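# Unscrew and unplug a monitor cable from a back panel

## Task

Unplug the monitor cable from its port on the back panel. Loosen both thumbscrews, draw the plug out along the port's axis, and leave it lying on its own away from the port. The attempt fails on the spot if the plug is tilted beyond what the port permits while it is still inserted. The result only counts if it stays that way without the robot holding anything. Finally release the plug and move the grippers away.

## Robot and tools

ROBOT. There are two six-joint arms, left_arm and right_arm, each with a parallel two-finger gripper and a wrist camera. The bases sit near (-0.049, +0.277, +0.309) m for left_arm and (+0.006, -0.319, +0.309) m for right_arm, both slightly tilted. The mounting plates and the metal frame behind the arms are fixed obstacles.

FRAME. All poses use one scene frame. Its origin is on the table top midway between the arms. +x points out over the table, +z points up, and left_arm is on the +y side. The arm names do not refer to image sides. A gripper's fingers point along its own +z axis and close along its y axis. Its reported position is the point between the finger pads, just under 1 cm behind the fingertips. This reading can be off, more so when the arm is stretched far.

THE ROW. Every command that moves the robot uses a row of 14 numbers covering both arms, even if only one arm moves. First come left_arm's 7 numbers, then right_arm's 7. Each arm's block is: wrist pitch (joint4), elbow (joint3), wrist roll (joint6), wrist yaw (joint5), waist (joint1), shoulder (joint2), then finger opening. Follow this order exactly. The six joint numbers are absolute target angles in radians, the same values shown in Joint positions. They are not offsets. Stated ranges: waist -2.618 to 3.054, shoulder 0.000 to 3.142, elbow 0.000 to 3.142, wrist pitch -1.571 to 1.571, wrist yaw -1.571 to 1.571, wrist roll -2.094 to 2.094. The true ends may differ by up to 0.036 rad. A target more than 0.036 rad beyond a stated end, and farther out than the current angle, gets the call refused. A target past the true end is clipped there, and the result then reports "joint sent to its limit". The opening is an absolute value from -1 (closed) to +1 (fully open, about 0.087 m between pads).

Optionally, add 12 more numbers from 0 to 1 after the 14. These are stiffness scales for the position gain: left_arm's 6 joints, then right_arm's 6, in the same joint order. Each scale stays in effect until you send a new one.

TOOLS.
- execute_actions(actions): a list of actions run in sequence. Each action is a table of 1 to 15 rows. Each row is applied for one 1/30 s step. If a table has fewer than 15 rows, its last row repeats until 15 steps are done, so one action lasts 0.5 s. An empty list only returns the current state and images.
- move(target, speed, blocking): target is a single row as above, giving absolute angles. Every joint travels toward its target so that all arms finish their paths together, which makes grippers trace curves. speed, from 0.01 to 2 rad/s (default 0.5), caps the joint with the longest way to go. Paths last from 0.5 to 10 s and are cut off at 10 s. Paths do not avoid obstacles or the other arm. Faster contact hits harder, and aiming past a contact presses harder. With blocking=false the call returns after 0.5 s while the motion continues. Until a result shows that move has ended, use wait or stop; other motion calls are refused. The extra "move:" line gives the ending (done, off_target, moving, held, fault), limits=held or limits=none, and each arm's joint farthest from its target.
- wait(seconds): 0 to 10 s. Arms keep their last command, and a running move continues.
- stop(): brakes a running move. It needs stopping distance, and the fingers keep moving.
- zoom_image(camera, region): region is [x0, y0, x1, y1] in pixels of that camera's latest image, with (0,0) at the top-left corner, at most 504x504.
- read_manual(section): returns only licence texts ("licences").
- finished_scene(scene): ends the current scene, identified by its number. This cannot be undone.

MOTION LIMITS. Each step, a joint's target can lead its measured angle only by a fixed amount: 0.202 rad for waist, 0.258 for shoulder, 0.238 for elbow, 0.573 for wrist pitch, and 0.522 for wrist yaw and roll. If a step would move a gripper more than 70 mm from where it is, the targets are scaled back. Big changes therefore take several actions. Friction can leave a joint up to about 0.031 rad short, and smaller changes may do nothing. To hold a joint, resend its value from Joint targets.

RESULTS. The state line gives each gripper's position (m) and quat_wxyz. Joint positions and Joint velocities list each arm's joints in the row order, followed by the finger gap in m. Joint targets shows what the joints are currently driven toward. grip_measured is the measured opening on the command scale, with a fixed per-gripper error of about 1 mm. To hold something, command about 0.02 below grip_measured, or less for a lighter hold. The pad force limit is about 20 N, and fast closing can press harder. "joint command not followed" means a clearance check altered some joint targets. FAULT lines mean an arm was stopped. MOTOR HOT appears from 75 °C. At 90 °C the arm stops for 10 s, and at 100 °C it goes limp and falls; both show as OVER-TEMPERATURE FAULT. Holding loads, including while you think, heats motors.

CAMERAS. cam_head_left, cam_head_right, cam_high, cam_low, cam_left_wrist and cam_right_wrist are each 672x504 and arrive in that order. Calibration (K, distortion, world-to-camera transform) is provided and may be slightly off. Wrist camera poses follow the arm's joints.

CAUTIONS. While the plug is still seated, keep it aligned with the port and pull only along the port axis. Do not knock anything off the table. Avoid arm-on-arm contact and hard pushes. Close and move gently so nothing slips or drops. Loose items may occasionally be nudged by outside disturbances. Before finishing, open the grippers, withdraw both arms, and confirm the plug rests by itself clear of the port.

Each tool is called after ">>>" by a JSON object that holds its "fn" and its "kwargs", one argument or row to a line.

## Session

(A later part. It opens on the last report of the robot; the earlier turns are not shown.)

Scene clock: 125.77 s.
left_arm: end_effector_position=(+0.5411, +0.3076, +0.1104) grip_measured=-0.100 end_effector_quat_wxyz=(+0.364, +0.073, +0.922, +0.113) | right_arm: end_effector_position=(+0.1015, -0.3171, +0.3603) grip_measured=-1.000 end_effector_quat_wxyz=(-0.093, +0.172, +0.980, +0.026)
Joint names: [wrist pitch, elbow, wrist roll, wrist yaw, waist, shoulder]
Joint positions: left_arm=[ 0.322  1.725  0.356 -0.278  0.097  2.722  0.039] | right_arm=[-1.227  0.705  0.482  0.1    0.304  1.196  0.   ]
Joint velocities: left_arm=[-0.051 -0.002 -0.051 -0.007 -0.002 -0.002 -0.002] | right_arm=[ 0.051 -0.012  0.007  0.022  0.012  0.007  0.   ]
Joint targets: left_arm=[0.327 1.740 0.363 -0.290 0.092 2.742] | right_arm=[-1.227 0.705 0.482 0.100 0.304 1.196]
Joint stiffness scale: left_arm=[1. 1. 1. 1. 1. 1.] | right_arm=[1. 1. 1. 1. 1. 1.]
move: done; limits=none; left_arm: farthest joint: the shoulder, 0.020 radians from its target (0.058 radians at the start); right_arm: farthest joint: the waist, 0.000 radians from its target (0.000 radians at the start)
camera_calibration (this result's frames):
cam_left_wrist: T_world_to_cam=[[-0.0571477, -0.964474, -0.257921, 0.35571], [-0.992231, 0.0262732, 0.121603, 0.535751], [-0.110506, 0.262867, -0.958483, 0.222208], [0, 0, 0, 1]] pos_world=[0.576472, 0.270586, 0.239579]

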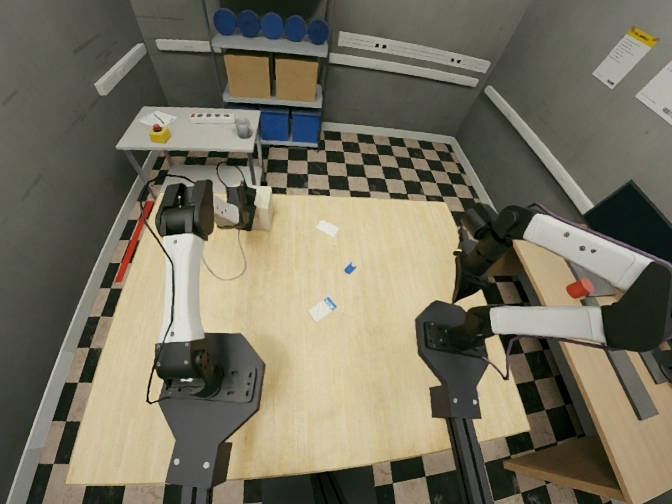

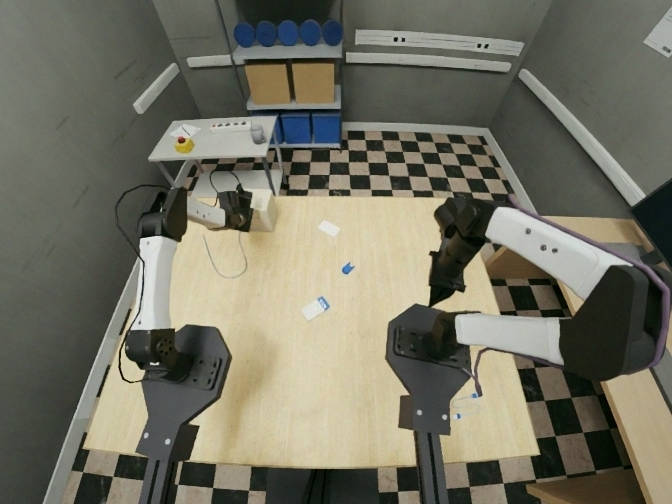

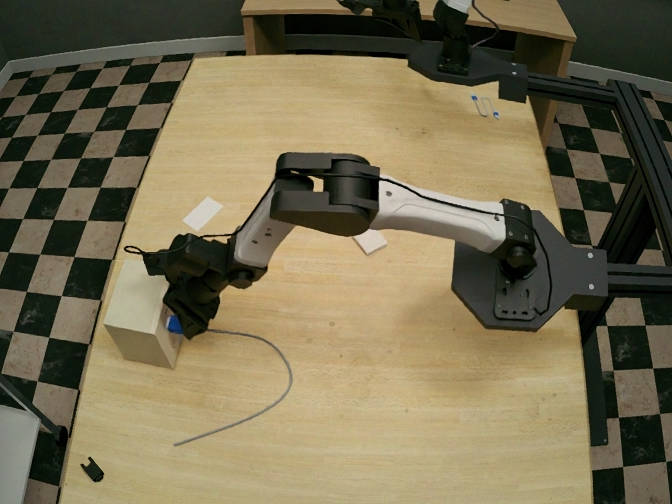

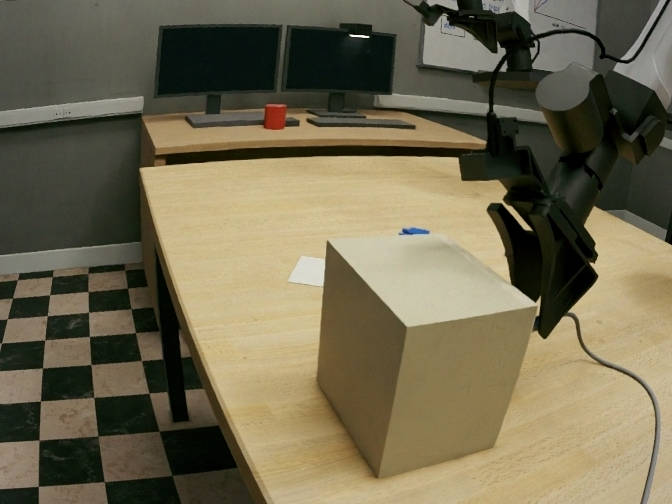

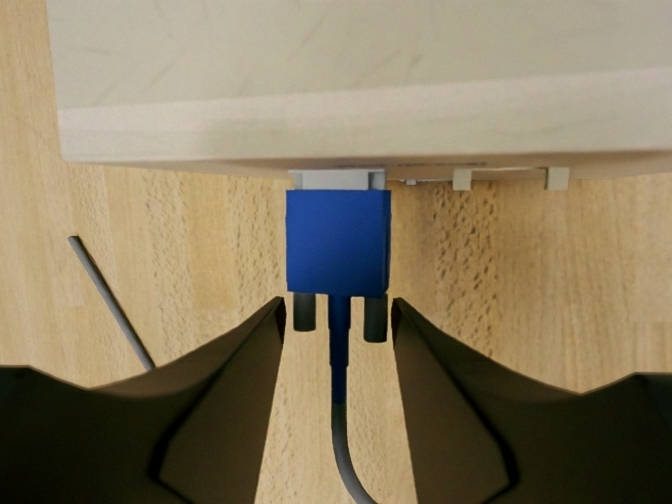

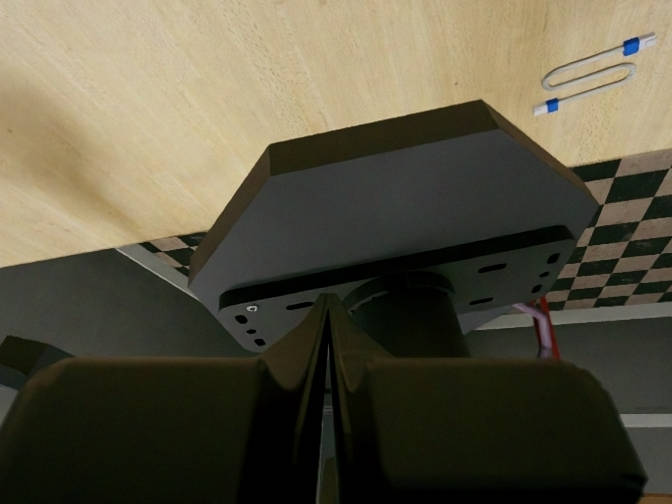

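>>> {"fn": "move", "kwargs": {
  "target": [0.322,1.71,0.03,0.27,0.268,2.725,-0.45,-1.227,0.705,0.482,0.1,0.304,1.196,-1],
  "speed": 0.3
}}

>>> {"fn": "move", "kwargs": {
  "target": [0.327,1.74,0.363,-0.29,0.092,2.742,-0.1,-1.227,0.705,0.482,0.1,0.304,1.196,-1],
  "speed": 0.7
}}

>>> {"fn": "move", "kwargs": {
  "target": [0.322,1.71,0.03,0.27,0.268,2.725,-0.45,-1.227,0.705,0.482,0.1,0.304,1.196,-1],
  "speed": 0.3
}}

>>> {"fn": "move", "kwargs": {
  "target": [0.327,1.74,0.363,-0.29,0.092,2.742,-0.1,-1.227,0.705,0.482,0.1,0.304,1.196,-1],
  "speed": 0.7
}}

>>> {"fn": "zoom_image", "kwargs": {
  "camera": "cam_left_wrist",
  "region": [270, 250, 410, 355]
}}

Scene clock: 128.80 s.
left_arm: end_effector_position=(+0.5416, +0.3057, +0.1099) grip_measured=-0.312 end_effector_quat_wxyz=(+0.391, -0.035, +0.908, -0.147) | right_arm: end_effector_position=(+0.1015, -0.3171, +0.3603) grip_measured=-1.000 end_effector_quat_wxyz=(-0.093, +0.172, +0.980, +0.026)
Joint names: [wrist pitch, elbow, wrist roll, wrist yaw, waist, shoulder]
Joint positions: left_arm=[0.298 1.725 0.06  0.255 0.265 2.708 0.03 ] | right_arm=[-1.227  0.705  0.482  0.1    0.304  1.196  0.   ]
Joint velocities: left_arm=[ 0.022 -0.007  0.066 -0.125 -0.012  0.002 -0.   ] | right_arm=[-0.007 -0.002 -0.007 -0.037 -0.002  0.002  0.   ]
Joint targets: left_arm=[0.322 1.710 0.030 0.270 0.268 2.725] | right_arm=[-1.227 0.705 0.482 0.100 0.304 1.196]
Joint stiffness scale: left_arm=[1. 1. 1. 1. 1. 1.] | right_arm=[1. 1. 1. 1. 1. 1.]
move: off_target (left_arm); limits=none; left_arm: farthest joint: the wrist roll, 0.030 radians from its target (0.327 radians at the start); right_arm: farthest joint: the waist, 0.000 radians from its target (0.000 radians at the start)
camera_calibration (this result's frames):
cam_left_wrist: T_world_to_cam=[[-0.0552616, -0.95316, 0.297374, 0.288243], [-0.996347, 0.0720601, 0.0458179, 0.532906], [-0.0651006, -0.293756, -0.953661, 0.367309], [0, 0, 0, 1]] pos_world=[0.5708, 0.34424, 0.240155]

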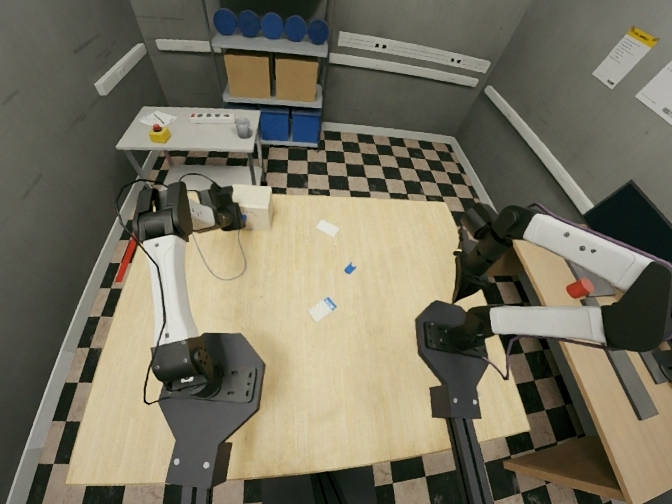

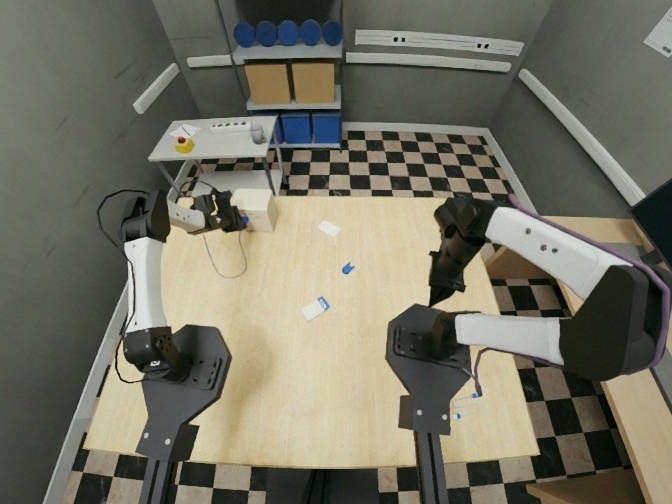

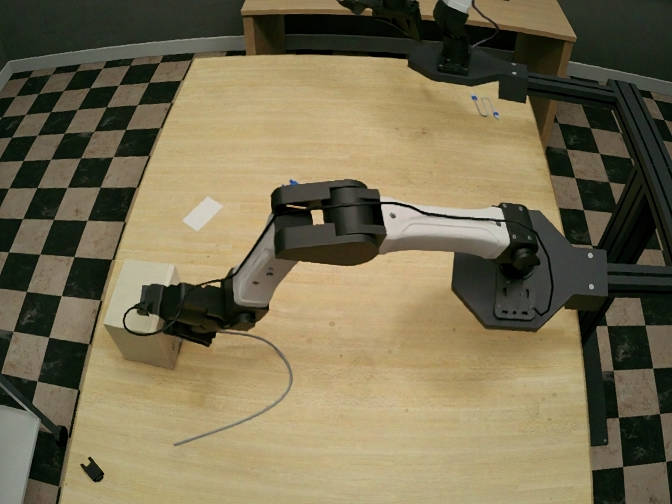

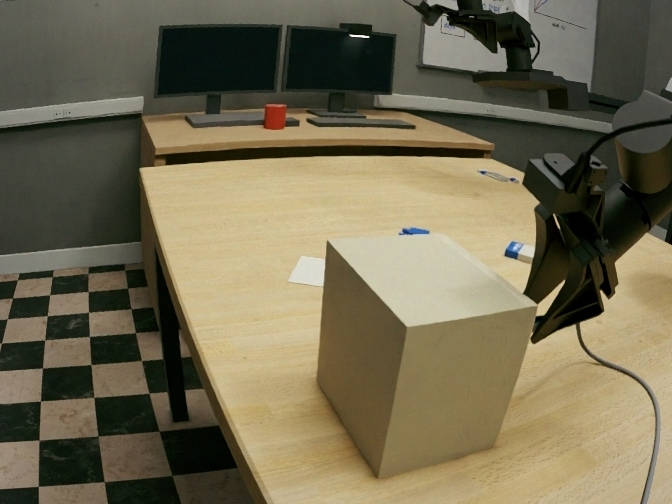

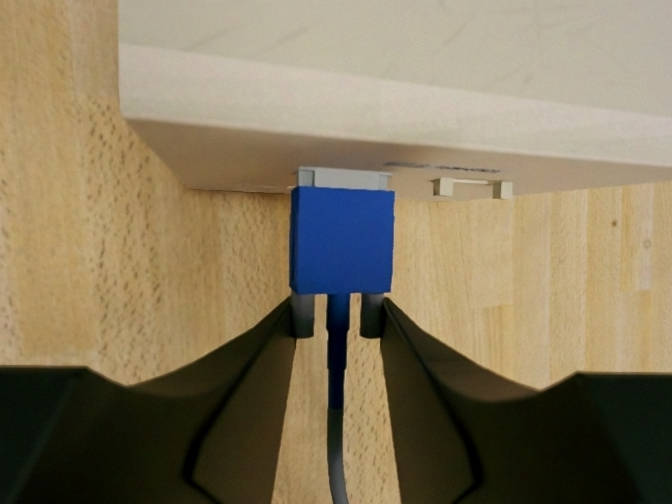

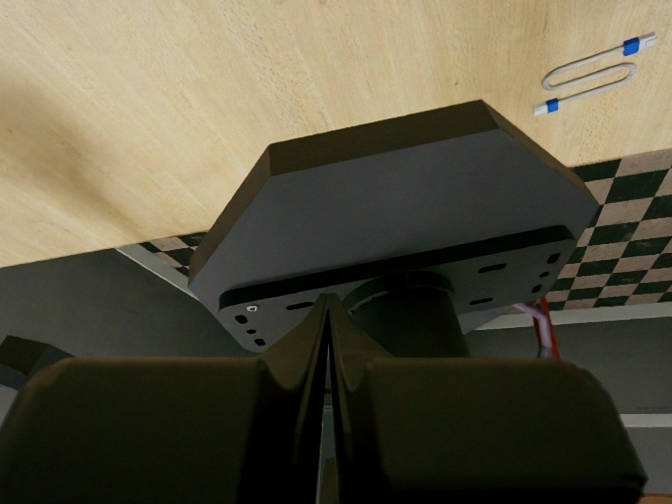

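Scene clock: 130.40 s.
left_arm: end_effector_position=(+0.5416, +0.3075, +0.1108) grip_measured=-0.100 end_effector_quat_wxyz=(+0.365, +0.073, +0.921, +0.113) | right_arm: end_effector_position=(+0.1015, -0.3171, +0.3603) grip_measured=-1.000 end_effector_quat_wxyz=(-0.093, +0.172, +0.980, +0.026)
Joint names: [wrist pitch, elbow, wrist roll, wrist yaw, waist, shoulder]
Joint positions: left_arm=[ 0.324  1.725  0.356 -0.278  0.097  2.722  0.039] | right_arm=[-1.227  0.705  0.482  0.1    0.304  1.196  0.   ]
Joint velocities: left_arm=[ 0.007  0.002 -0.066  0.022 -0.007 -0.007  0.   ] | right_arm=[-0.037 -0.002  0.066  0.066 -0.007 -0.022  0.   ]
Joint targets: left_arm=[0.327 1.740 0.363 -0.290 0.092 2.742] | right_arm=[-1.227 0.705 0.482 0.100 0.304 1.196]
Joint stiffness scale: left_arm=[1. 1. 1. 1. 1. 1.] | right_arm=[1. 1. 1. 1. 1. 1.]
move: done; limits=none; left_arm: farthest joint: the shoulder, 0.020 radians from its target (0.034 radians at the start); right_arm: farthest joint: the waist, 0.000 radians from its target (0.000 radians at the start)
camera_calibration (this result's frames):
cam_left_wrist: T_world_to_cam=[[-0.0561041, -0.964432, -0.258308, 0.355226], [-0.992559, 0.0258721, 0.118985, 0.536815], [-0.10807, 0.263061, -0.958707, 0.22134], [0, 0, 0, 1]] pos_world=[0.576671, 0.270476, 0.240086]

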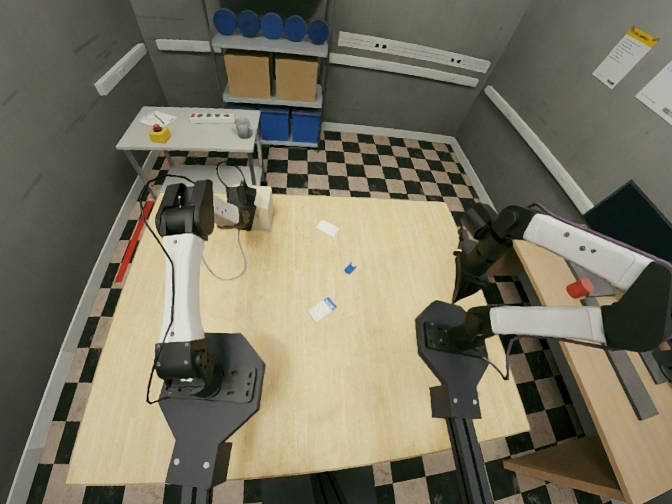

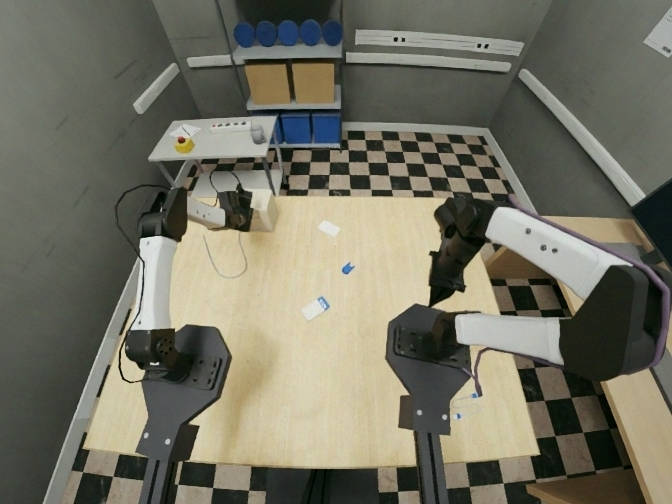

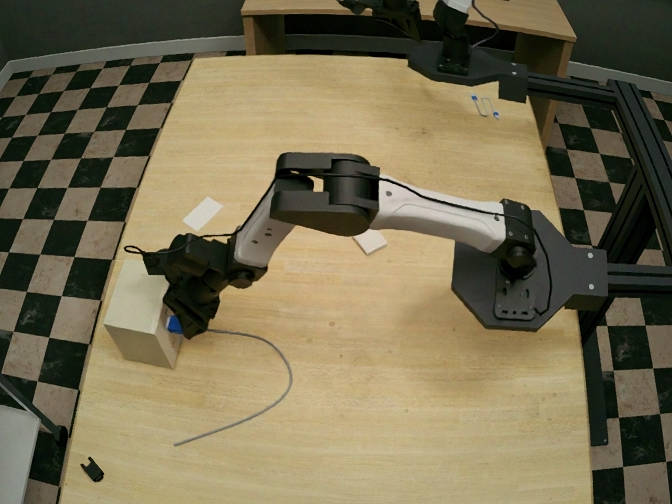

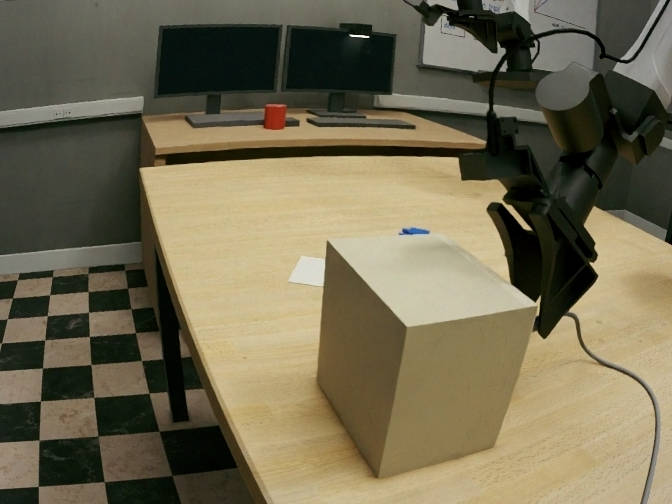

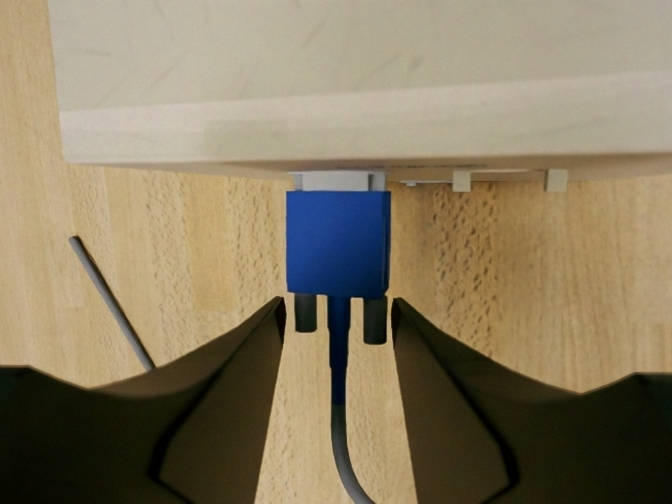

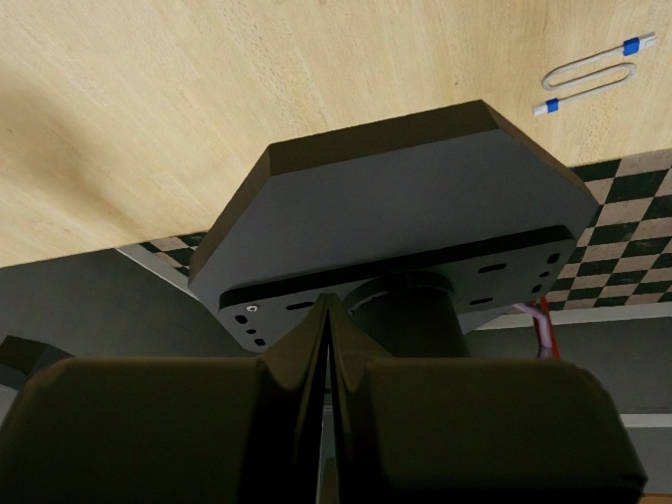

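Scene clock: 132.77 s.
left_arm: end_effector_position=(+0.5420, +0.3058, +0.1103) grip_measured=-0.311 end_effector_quat_wxyz=(+0.392, -0.036, +0.908, -0.147) | right_arm: end_effector_position=(+0.1015, -0.3171, +0.3603) grip_measured=-1.000 end_effector_quat_wxyz=(-0.093, +0.172, +0.980, +0.026)
Joint names: [wrist pitch, elbow, wrist roll, wrist yaw, waist, shoulder]
Joint positions: left_arm=[0.3   1.725 0.059 0.255 0.265 2.707 0.03 ] | right_arm=[-1.227  0.705  0.482  0.1    0.304  1.196  0.   ]
Joint velocities: left_arm=[-0.022 -0.002  0.007  0.007 -0.002  0.012 -0.001] | right_arm=[ 0.007  0.007 -0.007  0.007 -0.017  0.007  0.   ]
Joint targets: left_arm=[0.322 1.710 0.030 0.270 0.268 2.725] | right_arm=[-1.227 0.705 0.482 0.100 0.304 1.196]
Joint stiffness scale: left_arm=[1. 1. 1. 1. 1. 1.] | right_arm=[1. 1. 1. 1. 1. 1.]
move: off_target (left_arm); limits=none; left_arm: farthest joint: the wrist roll, 0.029 radians from its target (0.326 radians at the start); right_arm: farthest joint: the waist, 0.000 radians from its target (0.000 radians at the start)
camera_calibration (this result's frames):
cam_left_wrist: T_world_to_cam=[[-0.054993, -0.953139, 0.297492, 0.288082], [-0.99648, 0.0712698, 0.0441374, 0.533791], [-0.0632713, -0.294018, -0.953703, 0.366869], [0, 0, 0, 1]] pos_world=[0.570967, 0.344405, 0.240622]

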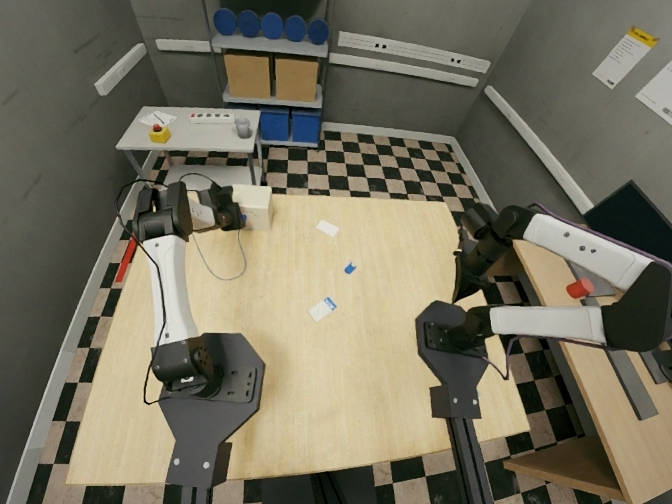

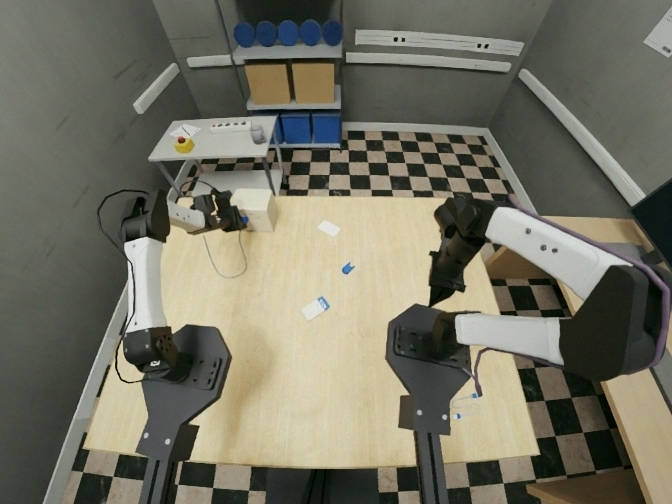

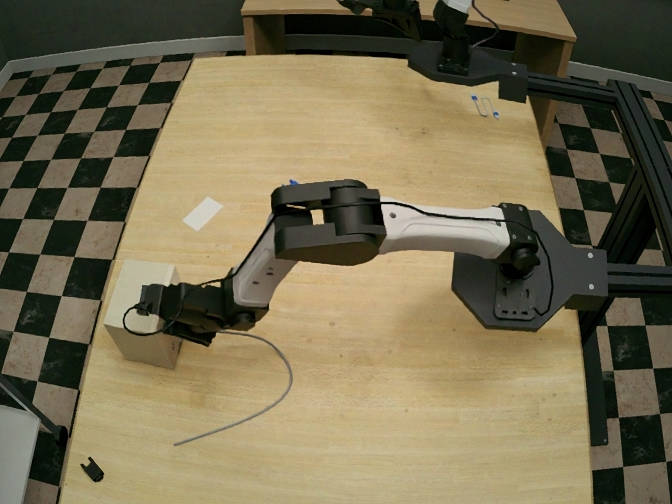

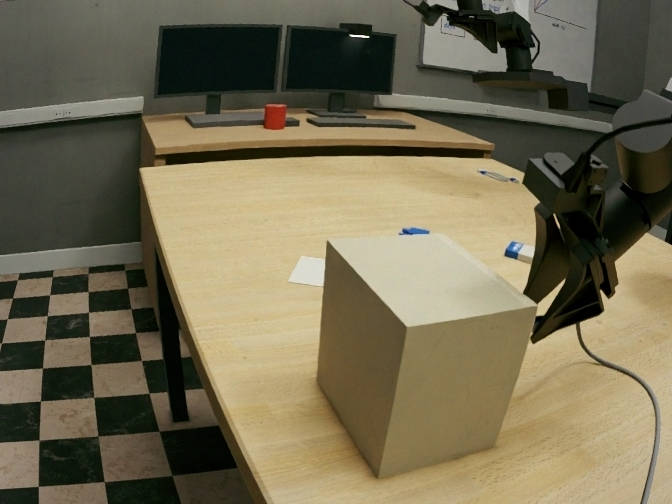

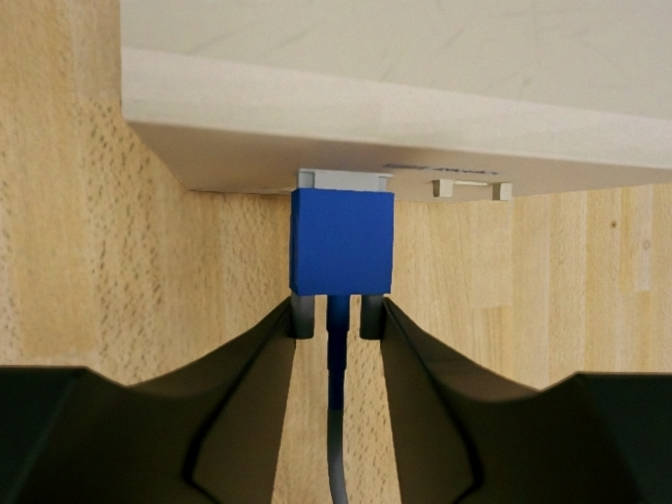

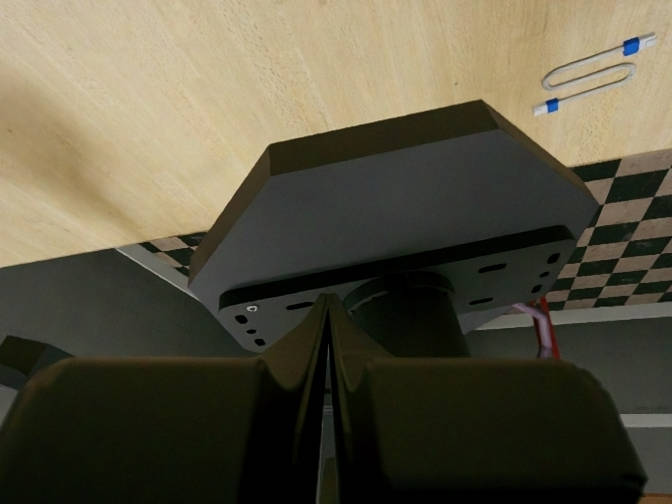

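Scene clock: 134.37 s.
left_arm: end_effector_position=(+0.5416, +0.3075, +0.1108) grip_measured=-0.100 end_effector_quat_wxyz=(+0.365, +0.073, +0.921, +0.113) | right_arm: end_effector_position=(+0.1015, -0.3171, +0.3603) grip_measured=-1.000 end_effector_quat_wxyz=(-0.093, +0.172, +0.980, +0.026)
Joint names: [wrist pitch, elbow, wrist roll, wrist yaw, waist, shoulder]
Joint positions: left_arm=[ 0.324  1.725  0.356 -0.278  0.097  2.722  0.039] | right_arm=[-1.227  0.705  0.482  0.1    0.304  1.196  0.   ]
Joint velocities: left_arm=[-0.037 -0.002 -0.095  0.022 -0.022  0.002 -0.   ] | right_arm=[ 0.037 -0.002 -0.022 -0.037 -0.007  0.007  0.   ]
Joint targets: left_arm=[0.327 1.740 0.363 -0.290 0.092 2.742] | right_arm=[-1.227 0.705 0.482 0.100 0.304 1.196]
Joint stiffness scale: left_arm=[1. 1. 1. 1. 1. 1.] | right_arm=[1. 1. 1. 1. 1. 1.]
move: done; limits=none; left_arm: farthest joint: the shoulder, 0.020 radians from its target (0.035 radians at the start); right_arm: farthest joint: the waist, 0.000 radians from its target (0.000 radians at the start)
camera_calibration (this result's frames):
cam_left_wrist: T_world_to_cam=[[-0.0563509, -0.964485, -0.258055, 0.355285], [-0.992558, 0.0261711, 0.118928, 0.536749], [-0.10795, 0.262836, -0.958782, 0.221367], [0, 0, 0, 1]] pos_world=[0.576671, 0.270436, 0.240092]

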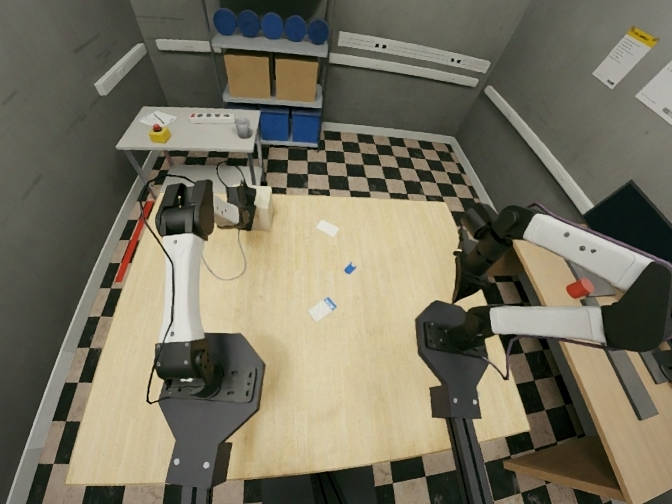

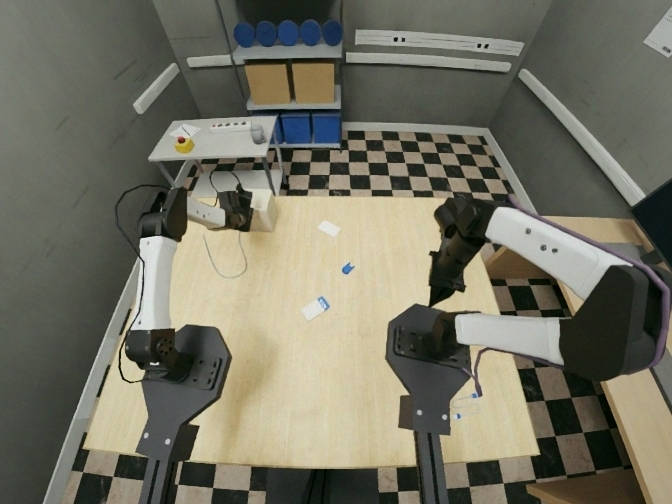

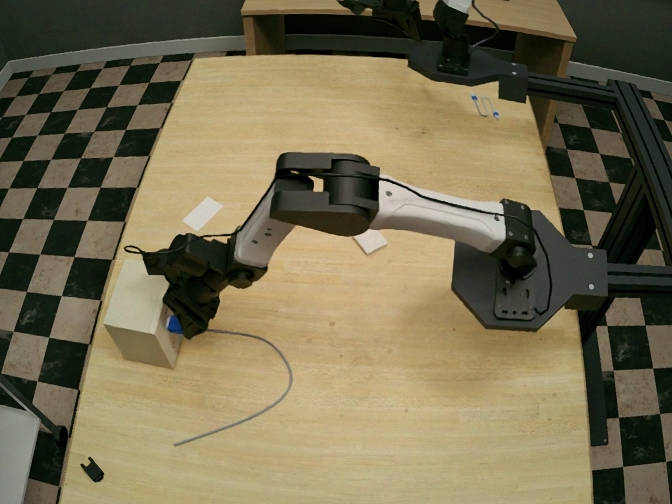

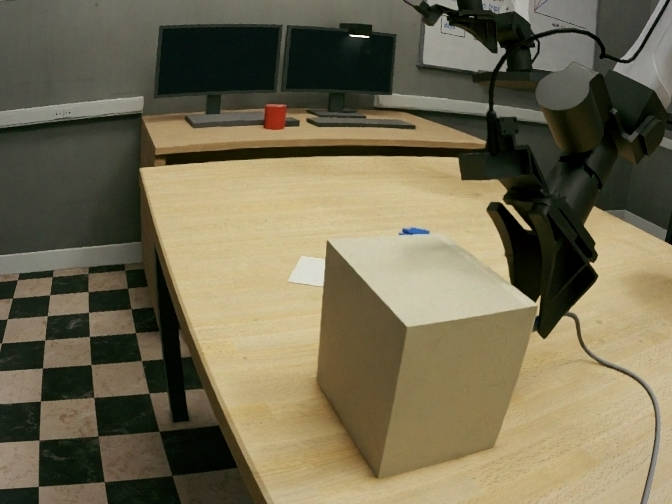

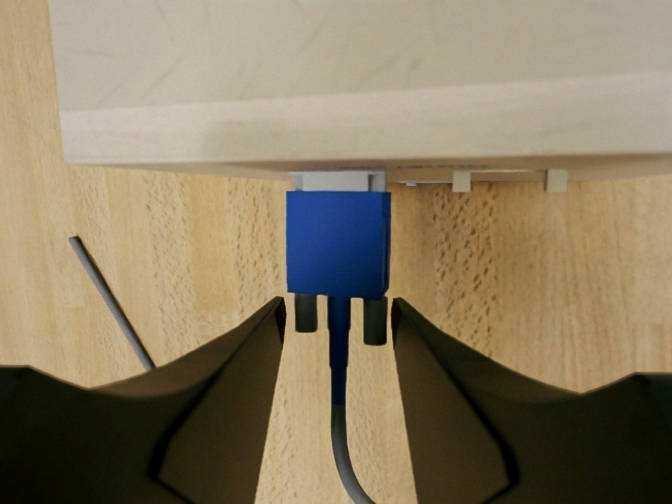

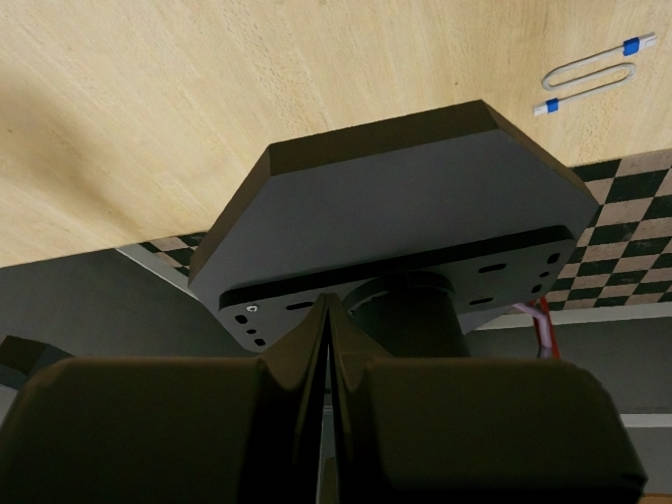

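Region (270, 250, 410, 355) of cam_left_wrist's 672x504 image, scaled by 3.600, with more detail than that image has; it fills the top 378 rows of this view, and the rest is white.

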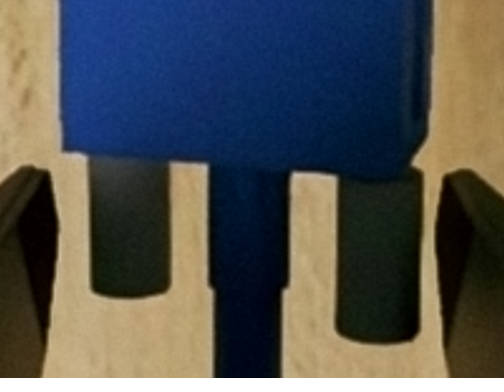

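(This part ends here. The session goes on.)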